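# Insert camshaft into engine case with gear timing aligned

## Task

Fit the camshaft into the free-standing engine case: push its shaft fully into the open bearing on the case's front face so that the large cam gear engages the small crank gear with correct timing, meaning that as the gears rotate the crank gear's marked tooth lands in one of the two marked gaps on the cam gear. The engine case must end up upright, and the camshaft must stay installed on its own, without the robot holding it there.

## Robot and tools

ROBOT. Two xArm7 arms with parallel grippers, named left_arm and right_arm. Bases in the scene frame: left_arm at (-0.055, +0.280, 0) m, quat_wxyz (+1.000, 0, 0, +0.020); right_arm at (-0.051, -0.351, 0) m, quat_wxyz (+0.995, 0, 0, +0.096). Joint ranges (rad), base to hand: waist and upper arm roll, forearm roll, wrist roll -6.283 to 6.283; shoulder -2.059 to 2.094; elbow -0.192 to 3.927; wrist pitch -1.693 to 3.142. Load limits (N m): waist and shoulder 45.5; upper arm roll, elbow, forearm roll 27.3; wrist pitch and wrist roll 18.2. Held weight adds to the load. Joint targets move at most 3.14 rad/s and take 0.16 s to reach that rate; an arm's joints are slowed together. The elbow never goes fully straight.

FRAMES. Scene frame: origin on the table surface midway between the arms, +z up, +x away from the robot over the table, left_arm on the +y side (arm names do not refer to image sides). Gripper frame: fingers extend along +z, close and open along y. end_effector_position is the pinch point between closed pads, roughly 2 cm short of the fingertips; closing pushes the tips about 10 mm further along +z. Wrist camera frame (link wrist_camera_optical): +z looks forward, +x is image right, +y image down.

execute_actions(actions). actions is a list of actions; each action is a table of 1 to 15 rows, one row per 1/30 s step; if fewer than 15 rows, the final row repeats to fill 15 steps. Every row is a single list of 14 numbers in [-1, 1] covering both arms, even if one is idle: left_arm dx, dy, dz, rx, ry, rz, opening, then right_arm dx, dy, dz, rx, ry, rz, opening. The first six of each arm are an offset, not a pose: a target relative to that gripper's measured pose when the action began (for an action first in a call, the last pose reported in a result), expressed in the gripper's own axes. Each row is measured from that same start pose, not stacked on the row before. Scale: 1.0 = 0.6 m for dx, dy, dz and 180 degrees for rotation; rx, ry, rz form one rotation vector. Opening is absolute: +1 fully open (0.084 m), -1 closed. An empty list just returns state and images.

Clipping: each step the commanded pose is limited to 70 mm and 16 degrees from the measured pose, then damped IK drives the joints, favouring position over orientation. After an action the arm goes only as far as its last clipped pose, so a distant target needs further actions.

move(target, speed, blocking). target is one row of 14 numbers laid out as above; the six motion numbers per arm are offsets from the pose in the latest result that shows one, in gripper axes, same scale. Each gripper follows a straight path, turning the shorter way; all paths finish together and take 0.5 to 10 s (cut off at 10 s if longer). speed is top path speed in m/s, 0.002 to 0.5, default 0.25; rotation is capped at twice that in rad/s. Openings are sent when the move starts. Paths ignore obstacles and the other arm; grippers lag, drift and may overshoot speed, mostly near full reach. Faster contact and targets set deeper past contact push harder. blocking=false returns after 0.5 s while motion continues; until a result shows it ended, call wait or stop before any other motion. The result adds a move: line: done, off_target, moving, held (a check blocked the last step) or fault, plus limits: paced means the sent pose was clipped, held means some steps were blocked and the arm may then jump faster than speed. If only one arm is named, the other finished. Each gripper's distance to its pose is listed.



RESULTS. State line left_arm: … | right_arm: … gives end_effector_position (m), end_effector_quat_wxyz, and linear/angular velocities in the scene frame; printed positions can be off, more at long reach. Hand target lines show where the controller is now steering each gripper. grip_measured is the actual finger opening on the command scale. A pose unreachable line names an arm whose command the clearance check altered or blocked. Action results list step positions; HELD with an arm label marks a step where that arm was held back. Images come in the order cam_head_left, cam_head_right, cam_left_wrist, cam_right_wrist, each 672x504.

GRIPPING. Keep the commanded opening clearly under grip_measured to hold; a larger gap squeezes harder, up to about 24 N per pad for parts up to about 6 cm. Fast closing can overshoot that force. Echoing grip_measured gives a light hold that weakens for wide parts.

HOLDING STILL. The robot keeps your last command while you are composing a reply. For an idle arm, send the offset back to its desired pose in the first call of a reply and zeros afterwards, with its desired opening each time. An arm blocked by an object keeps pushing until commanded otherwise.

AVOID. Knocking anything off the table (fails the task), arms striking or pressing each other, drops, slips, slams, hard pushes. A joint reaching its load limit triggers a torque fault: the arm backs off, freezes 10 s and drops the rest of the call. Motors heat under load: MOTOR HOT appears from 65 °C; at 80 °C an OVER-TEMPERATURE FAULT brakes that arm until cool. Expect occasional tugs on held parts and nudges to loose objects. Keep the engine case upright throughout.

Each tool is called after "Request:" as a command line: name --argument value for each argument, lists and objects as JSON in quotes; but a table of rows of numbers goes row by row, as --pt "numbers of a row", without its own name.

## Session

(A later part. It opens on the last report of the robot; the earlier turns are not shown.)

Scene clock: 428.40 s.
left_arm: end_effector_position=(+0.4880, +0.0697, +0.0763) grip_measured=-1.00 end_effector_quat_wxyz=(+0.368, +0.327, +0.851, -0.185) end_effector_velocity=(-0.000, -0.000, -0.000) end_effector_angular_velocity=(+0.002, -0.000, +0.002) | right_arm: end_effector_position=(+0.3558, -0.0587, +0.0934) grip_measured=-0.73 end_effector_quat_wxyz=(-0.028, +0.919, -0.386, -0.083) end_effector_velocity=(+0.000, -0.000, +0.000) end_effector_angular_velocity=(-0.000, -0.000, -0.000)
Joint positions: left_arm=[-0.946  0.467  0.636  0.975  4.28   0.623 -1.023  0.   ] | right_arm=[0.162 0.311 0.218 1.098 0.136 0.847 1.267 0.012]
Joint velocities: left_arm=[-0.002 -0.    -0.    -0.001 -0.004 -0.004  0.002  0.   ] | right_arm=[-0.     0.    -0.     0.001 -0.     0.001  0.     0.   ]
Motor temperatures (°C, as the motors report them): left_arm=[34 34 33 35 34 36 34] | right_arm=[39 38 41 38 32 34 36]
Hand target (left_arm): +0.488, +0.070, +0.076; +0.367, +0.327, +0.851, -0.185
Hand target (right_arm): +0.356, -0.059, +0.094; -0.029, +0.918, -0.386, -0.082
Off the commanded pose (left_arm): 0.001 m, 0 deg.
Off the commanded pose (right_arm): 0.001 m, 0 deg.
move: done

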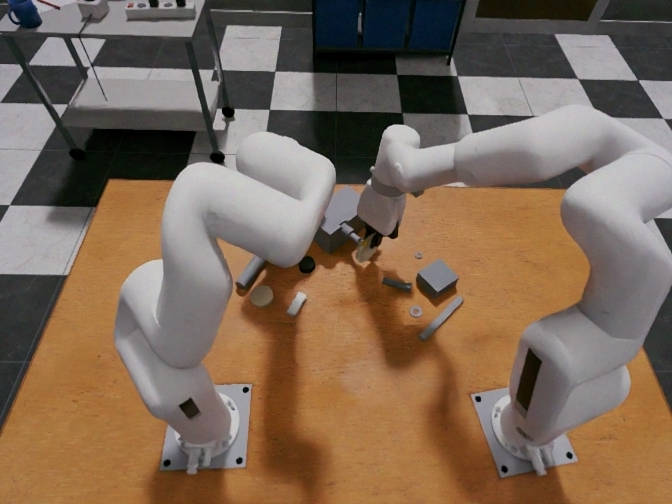

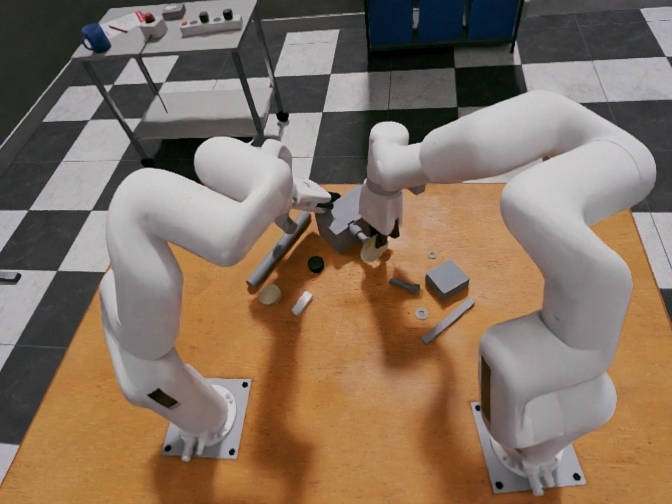

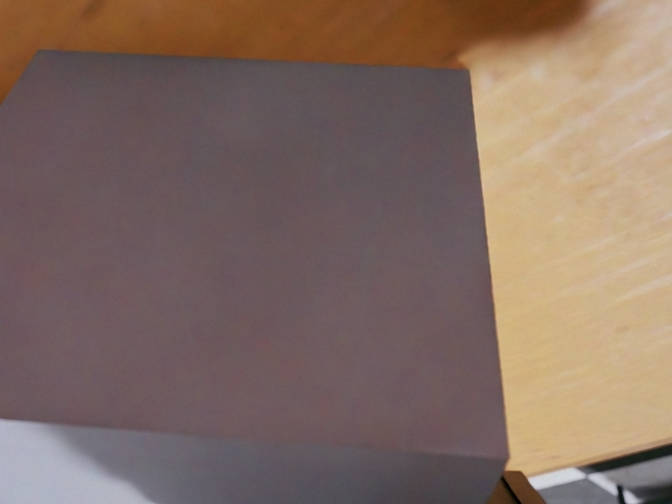

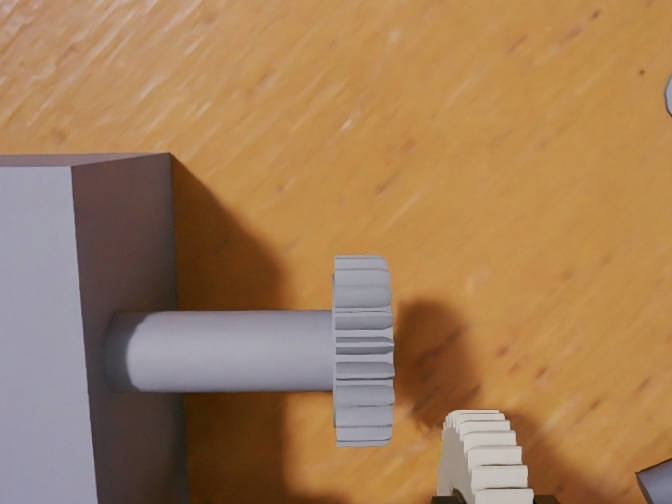

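Request:
move --target '[0,-0.025,0,0,0,0,-1, 0,0,0,0,0,0,-1]' --speed 0.008

Scene clock: 435.33 s.
left_arm: end_effector_position=(+0.4808, +0.0676, +0.0776) grip_measured=-1.00 end_effector_quat_wxyz=(+0.369, +0.323, +0.853, -0.178) end_effector_velocity=(-0.001, +0.001, +0.001) end_effector_angular_velocity=(+0.002, -0.001, +0.005) | right_arm: end_effector_position=(+0.3540, -0.0598, +0.0927) grip_measured=-0.72 end_effector_quat_wxyz=(-0.025, +0.918, -0.385, -0.085) end_effector_velocity=(-0.001, +0.000, +0.000) end_effector_angular_velocity=(-0.001, +0.002, +0.001)
Joint positions: left_arm=[-0.98   0.448  0.647  0.954  4.251  0.592 -1.01   0.   ] | right_arm=[0.163 0.311 0.217 1.098 0.136 0.855 1.267 0.012]
Joint velocities: left_arm=[-0.009 -0.003  0.007 -0.004 -0.005 -0.005  0.001  0.   ] | right_arm=[ 0.001  0.    -0.001  0.001  0.001  0.003 -0.     0.   ]
Motor temperatures (°C, as the motors report them): left_arm=[34 34 33 35 34 36 34] | right_arm=[39 38 41 38 32 34 36]
Hand target (left_arm): +0.478, +0.059, +0.077; +0.368, +0.327, +0.851, -0.185
Hand target (right_arm): +0.356, -0.059, +0.093; -0.028, +0.919, -0.386, -0.083
Off the commanded pose (left_arm): 0.009 m, 1 deg.
Off the commanded pose (right_arm): 0.002 m, 0 deg.
move: off_target (left_arm)

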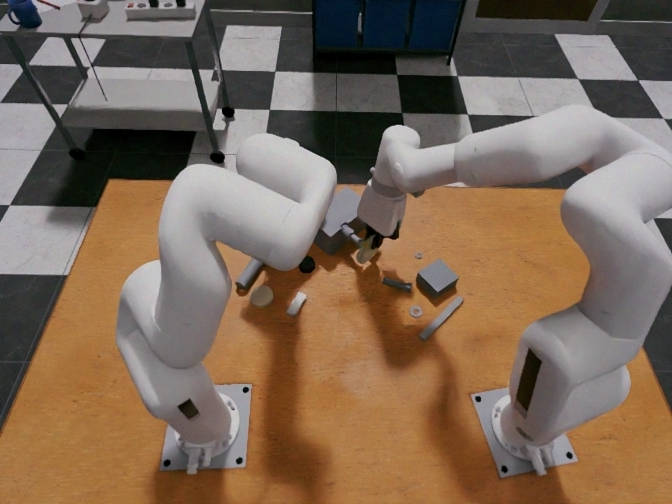

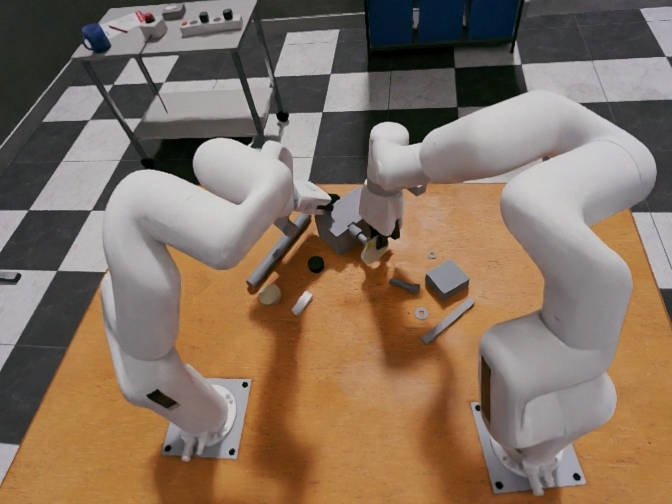

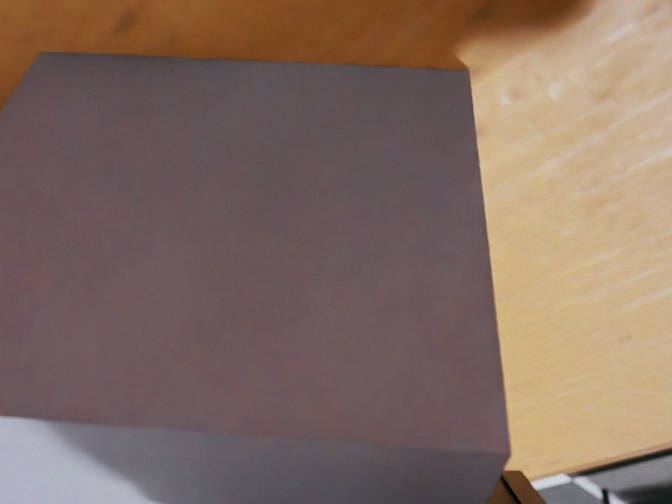

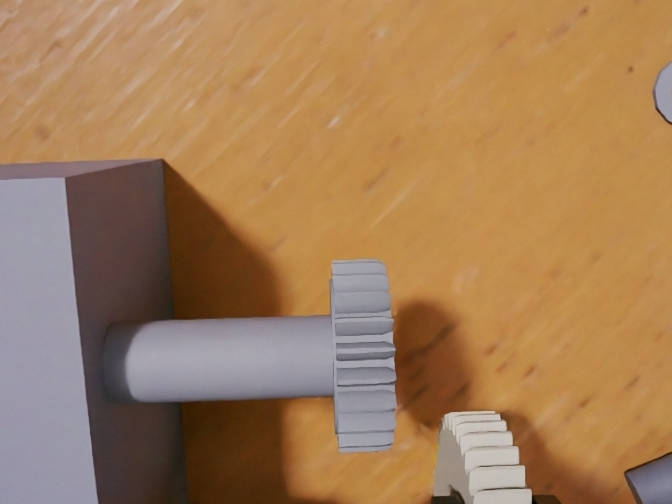

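Request:
move --target '[0,0.006,0,0,0,0,-1, 0.002,0.004,-0.001,0,0,-0.012,-1]' --speed 0.02

Request:
execute_actions --actions '[[[0,0,0,0,0,0,-1,0.0108,0,0.0012,0,-0.07,0,-1]],[[0,0,0,0,0,0,-1,0,0,0,0,0,0,-1]],[[0,0,0,0,0,0,-1,0.0108,0,0.0012,0,-0.07,0,-1]],[[0,0,0,0,0,0,-1,0,0,0,0,0,0,-1]],[[0,0,0,0,0,0,-1,0,0,0,0,0,0,-0.55]],[[0,0,0,0,0,0,-1,-0.0119,0,0.0014,0,0.0764,0,-0.55]],[[0,0,0,0,0,0,-1,-0.0119,0,0.0014,0,0.0764,0,-0.55]],[[0,0,0,0,0,0,-1,-0.0119,0,0.0014,0,0.0764,0,-0.55]],[[0,0,0,0,0,0,-1,-0.0119,0,0.0014,0,0.0764,0,-0.55]],[[0,0,0,0,0,0,-1,0,0,0,0,0,0,-1]]]'

Scene clock: 452.93 s.
left_arm: end_effector_position=(+0.4824, +0.0672, +0.0779) grip_measured=-1.00 end_effector_quat_wxyz=(+0.369, +0.324, +0.852, -0.180) end_effector_velocity=(+0.001, +0.001, -0.002) end_effector_angular_velocity=(+0.004, +0.001, -0.002) | right_arm: end_effector_position=(+0.3541, -0.0626, +0.0931) grip_measured=-0.73 end_effector_quat_wxyz=(-0.027, +0.925, -0.370, -0.084) end_effector_velocity=(-0.000, -0.000, +0.001) end_effector_angular_velocity=(+0.003, -0.003, +0.015)
Joint positions: left_arm=[-0.975  0.452  0.647  0.959  4.258  0.6   -1.014  0.   ] | right_arm=[0.155 0.306 0.22  1.09  0.136 0.853 1.227 0.012]
Joint velocities: left_arm=[ 0.003  0.005 -0.001  0.003  0.004  0.001 -0.001  0.   ] | right_arm=[-0.002 -0.004  0.002 -0.002  0.     0.    -0.015 -0.   ]
Motor temperatures (°C, as the motors report them): left_arm=[34 35 34 35 34 37 34] | right_arm=[39 38 41 40 32 36 36]
Hand target (left_arm): +0.483, +0.070, +0.077; +0.369, +0.323, +0.853, -0.178
Hand target (right_arm): +0.353, -0.062, +0.093; -0.027, +0.926, -0.368, -0.085
Off the commanded pose (left_arm): 0.003 m, 0 deg.
Off the commanded pose (right_arm): 0.001 m, 0 deg.
move: done

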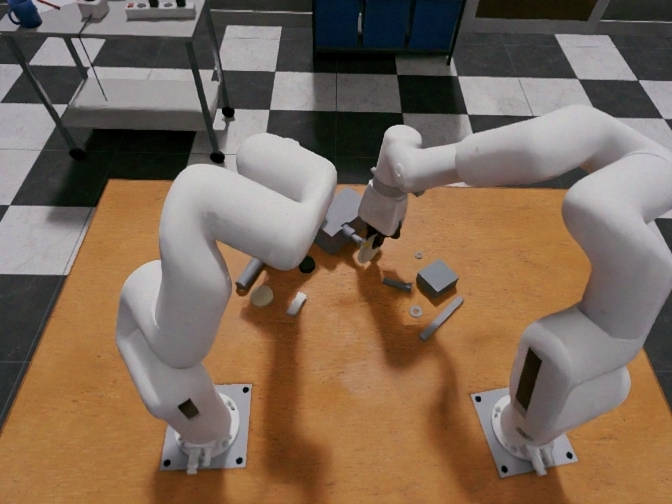

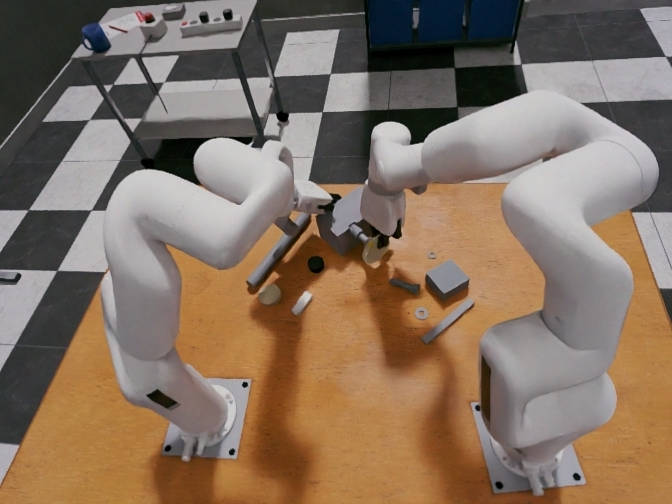

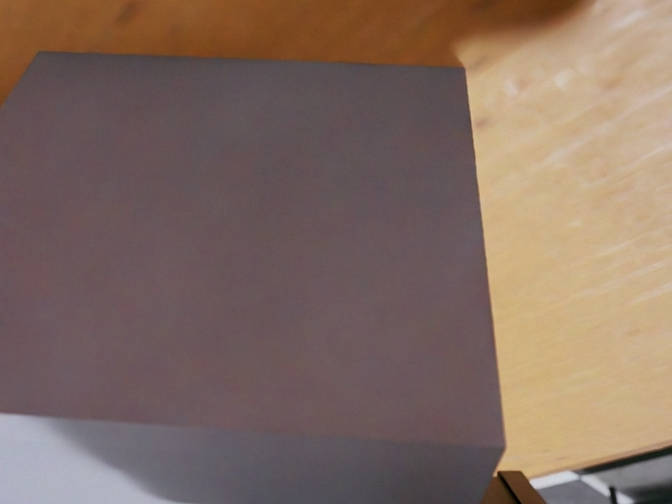

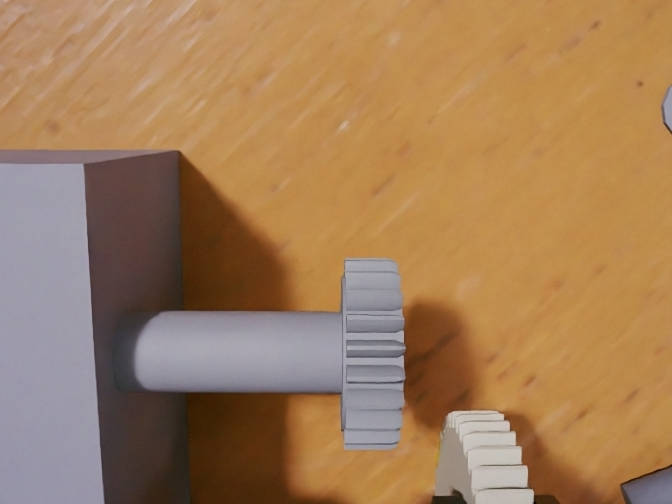

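Scene clock: 457.93 s.
left_arm: end_effector_position=(+0.4817, +0.0655, +0.0778) grip_measured=-1.00 end_effector_quat_wxyz=(+0.369, +0.325, +0.852, -0.182) end_effector_velocity=(-0.000, +0.000, -0.000) end_effector_angular_velocity=(+0.001, +0.000, +0.000) | right_arm: end_effector_position=(+0.3466, -0.0500, +0.0964) grip_measured=-0.73 end_effector_quat_wxyz=(+0.046, +0.920, -0.362, +0.140) end_effector_velocity=(+0.000, -0.001, -0.000) end_effector_angular_velocity=(+0.001, +0.003, +0.000)
Joint positions: left_arm=[-0.976  0.452  0.645  0.959  4.258  0.601 -1.014  0.   ] | right_arm=[ 0.448  0.253  0.112  1.007 -0.469  0.774  1.84   0.012]
Joint velocities: left_arm=[-0.     0.001  0.     0.    -0.001  0.     0.     0.   ] | right_arm=[-0.002  0.     0.    -0.     0.004 -0.    -0.005  0.   ]
Motor temperatures (°C, as the motors report them): left_arm=[34 35 34 35 34 37 34] | right_arm=[39 38 41 39 32 35 36]
Hand target (left_arm): +0.482, +0.065, +0.078; +0.369, +0.325, +0.852, -0.182
Hand target (right_arm): +0.347, -0.050, +0.097; +0.046, +0.920, -0.362, +0.140
Off the commanded pose (left_arm): 0.000 m, 0 deg.
Off the commanded pose (right_arm): 0.000 m, 0 deg.
Step readings (end_effector_position; steps 1 to 15: 1st action; 16 to 30: 2nd action; 31 to 45: 3rd action; 46 to 60: 4th action; 61 to 75: 5th action; 76 to 90: 6th action; 91 to 105: 7th action; 106 to 120: 8th action; 121 to 135: 9th action; 136 to 150: 10th action):
0: left_arm (+0.4824, +0.0672, +0.0779) | right_arm (+0.3541, -0.0626, +0.0931)
1: left_arm (+0.4825, +0.0673, +0.0779) | right_arm (+0.3541, -0.0626, +0.0931)
2: left_arm (+0.4825, +0.0673, +0.0779) | right_arm (+0.3540, -0.0625, +0.0931)
4: left_arm (+0.4825, +0.0673, +0.0779) | right_arm (+0.3534, -0.0617, +0.0931)
8: left_arm (+0.4827, +0.0675, +0.0780) | right_arm (+0.3571, -0.0650, +0.0925)
15: left_arm (+0.4826, +0.0674, +0.0780) | right_arm (+0.3585, -0.0664, +0.0915)
16: left_arm (+0.4826, +0.0674, +0.0780) | right_arm (+0.3586, -0.0665, +0.0915)
17: left_arm (+0.4826, +0.0674, +0.0780) | right_arm (+0.3586, -0.0665, +0.0915)
19: left_arm (+0.4826, +0.0674, +0.0780) | right_arm (+0.3586, -0.0665, +0.0915)
23: left_arm (+0.4826, +0.0674, +0.0779) | right_arm (+0.3586, -0.0665, +0.0915)
30: left_arm (+0.4826, +0.0674, +0.0779) | right_arm (+0.3585, -0.0665, +0.0915)
31: left_arm (+0.4826, +0.0674, +0.0779) | right_arm (+0.3585, -0.0665, +0.0915)
32: left_arm (+0.4826, +0.0674, +0.0779) | right_arm (+0.3584, -0.0664, +0.0916)
34: left_arm (+0.4826, +0.0676, +0.0779) | right_arm (+0.3581, -0.0654, +0.0919)
38: left_arm (+0.4827, +0.0675, +0.0780) | right_arm (+0.3622, -0.0696, +0.0900)
45: left_arm (+0.4827, +0.0676, +0.0780) | right_arm (+0.3630, -0.0703, +0.0892)
46: left_arm (+0.4827, +0.0676, +0.0780) | right_arm (+0.3630, -0.0703, +0.0891)
47: left_arm (+0.4827, +0.0676, +0.0780) | right_arm (+0.3630, -0.0703, +0.0890)
49: left_arm (+0.4827, +0.0676, +0.0780) | right_arm (+0.3630, -0.0703, +0.0891)
53: left_arm (+0.4827, +0.0676, +0.0780) | right_arm (+0.3629, -0.0702, +0.0891)
60: left_arm (+0.4827, +0.0676, +0.0780) | right_arm (+0.3630, -0.0702, +0.0891)
61: left_arm (+0.4827, +0.0676, +0.0780) | right_arm (+0.3630, -0.0702, +0.0891)
62: left_arm (+0.4827, +0.0676, +0.0780) | right_arm (+0.3630, -0.0702, +0.0891)
64: left_arm (+0.4827, +0.0676, +0.0779) | right_arm (+0.3636, -0.0701, +0.0894)
68: left_arm (+0.4826, +0.0675, +0.0779) | right_arm (+0.3651, -0.0693, +0.0912)
75: left_arm (+0.4823, +0.0669, +0.0779) | right_arm (+0.3644, -0.0696, +0.0906)
76: left_arm (+0.4823, +0.0667, +0.0779) | right_arm (+0.3643, -0.0696, +0.0905)
77: left_arm (+0.4822, +0.0665, +0.0779) | right_arm (+0.3645, -0.0697, +0.0903)
79: left_arm (+0.4819, +0.0659, +0.0779) | right_arm (+0.3645, -0.0710, +0.0899)
83: left_arm (+0.4816, +0.0652, +0.0778) | right_arm (+0.3614, -0.0628, +0.0970)
90: left_arm (+0.4818, +0.0655, +0.0778) | right_arm (+0.3604, -0.0652, +0.0945)
91: left_arm (+0.4818, +0.0655, +0.0778) | right_arm (+0.3604, -0.0653, +0.0943)
92: left_arm (+0.4818, +0.0655, +0.0778) | right_arm (+0.3605, -0.0655, +0.0941)
94: left_arm (+0.4817, +0.0655, +0.0778) | right_arm (+0.3608, -0.0666, +0.0938)
98: left_arm (+0.4817, +0.0655, +0.0778) | right_arm (+0.3560, -0.0581, +0.0983)
105: left_arm (+0.4817, +0.0655, +0.0778) | right_arm (+0.3559, -0.0602, +0.0967)
106: left_arm (+0.4817, +0.0655, +0.0778) | right_arm (+0.3558, -0.0604, +0.0966)
107: left_arm (+0.4817, +0.0655, +0.0778) | right_arm (+0.3559, -0.0605, +0.0965)
109: left_arm (+0.4817, +0.0655, +0.0778) | right_arm (+0.3563, -0.0612, +0.0967)
113: left_arm (+0.4817, +0.0655, +0.0778) | right_arm (+0.3512, -0.0536, +0.0984)
120: left_arm (+0.4817, +0.0655, +0.0778) | right_arm (+0.3511, -0.0549, +0.0974)
121: left_arm (+0.4817, +0.0655, +0.0778) | right_arm (+0.3511, -0.0550, +0.0973)
122: left_arm (+0.4817, +0.0655, +0.0778) | right_arm (+0.3511, -0.0552, +0.0972)
124: left_arm (+0.4817, +0.0655, +0.0778) | right_arm (+0.3514, -0.0557, +0.0971)
128: left_arm (+0.4817, +0.0655, +0.0778) | right_arm (+0.3473, -0.0495, +0.0974)
135: left_arm (+0.4817, +0.0655, +0.0778) | right_arm (+0.3467, -0.0498, +0.0966)
136: left_arm (+0.4817, +0.0655, +0.0778) | right_arm (+0.3466, -0.0499, +0.0965)
137: left_arm (+0.4817, +0.0655, +0.0778) | right_arm (+0.3464, -0.0499, +0.0963)
139: left_arm (+0.4817, +0.0655, +0.0778) | right_arm (+0.3464, -0.0499, +0.0963)
143: left_arm (+0.4817, +0.0655, +0.0778) | right_arm (+0.3466, -0.0500, +0.0963)
150: end_effector_position above

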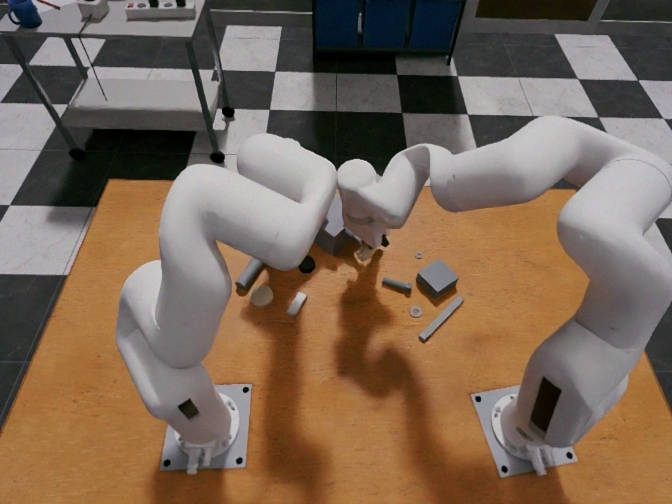

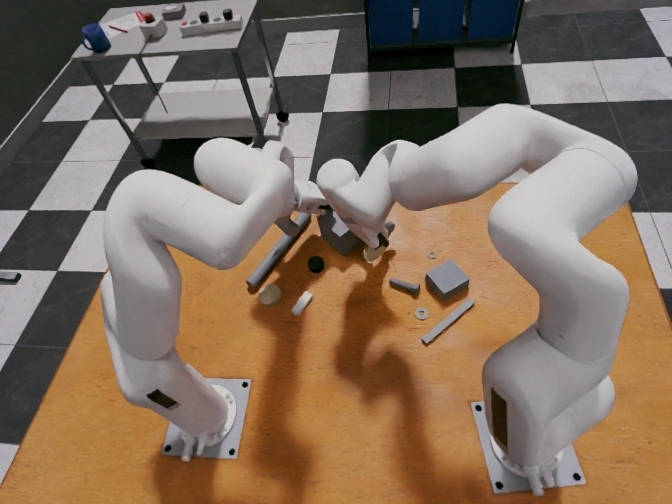

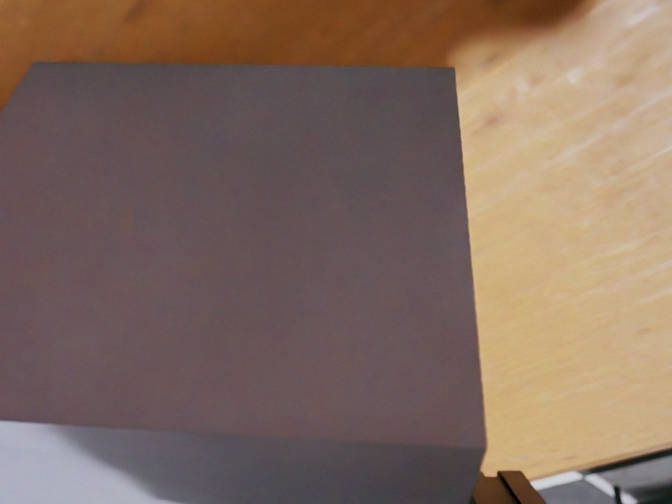

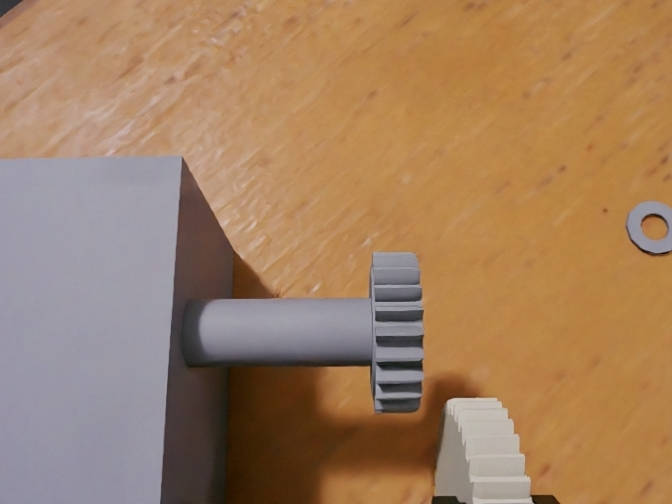

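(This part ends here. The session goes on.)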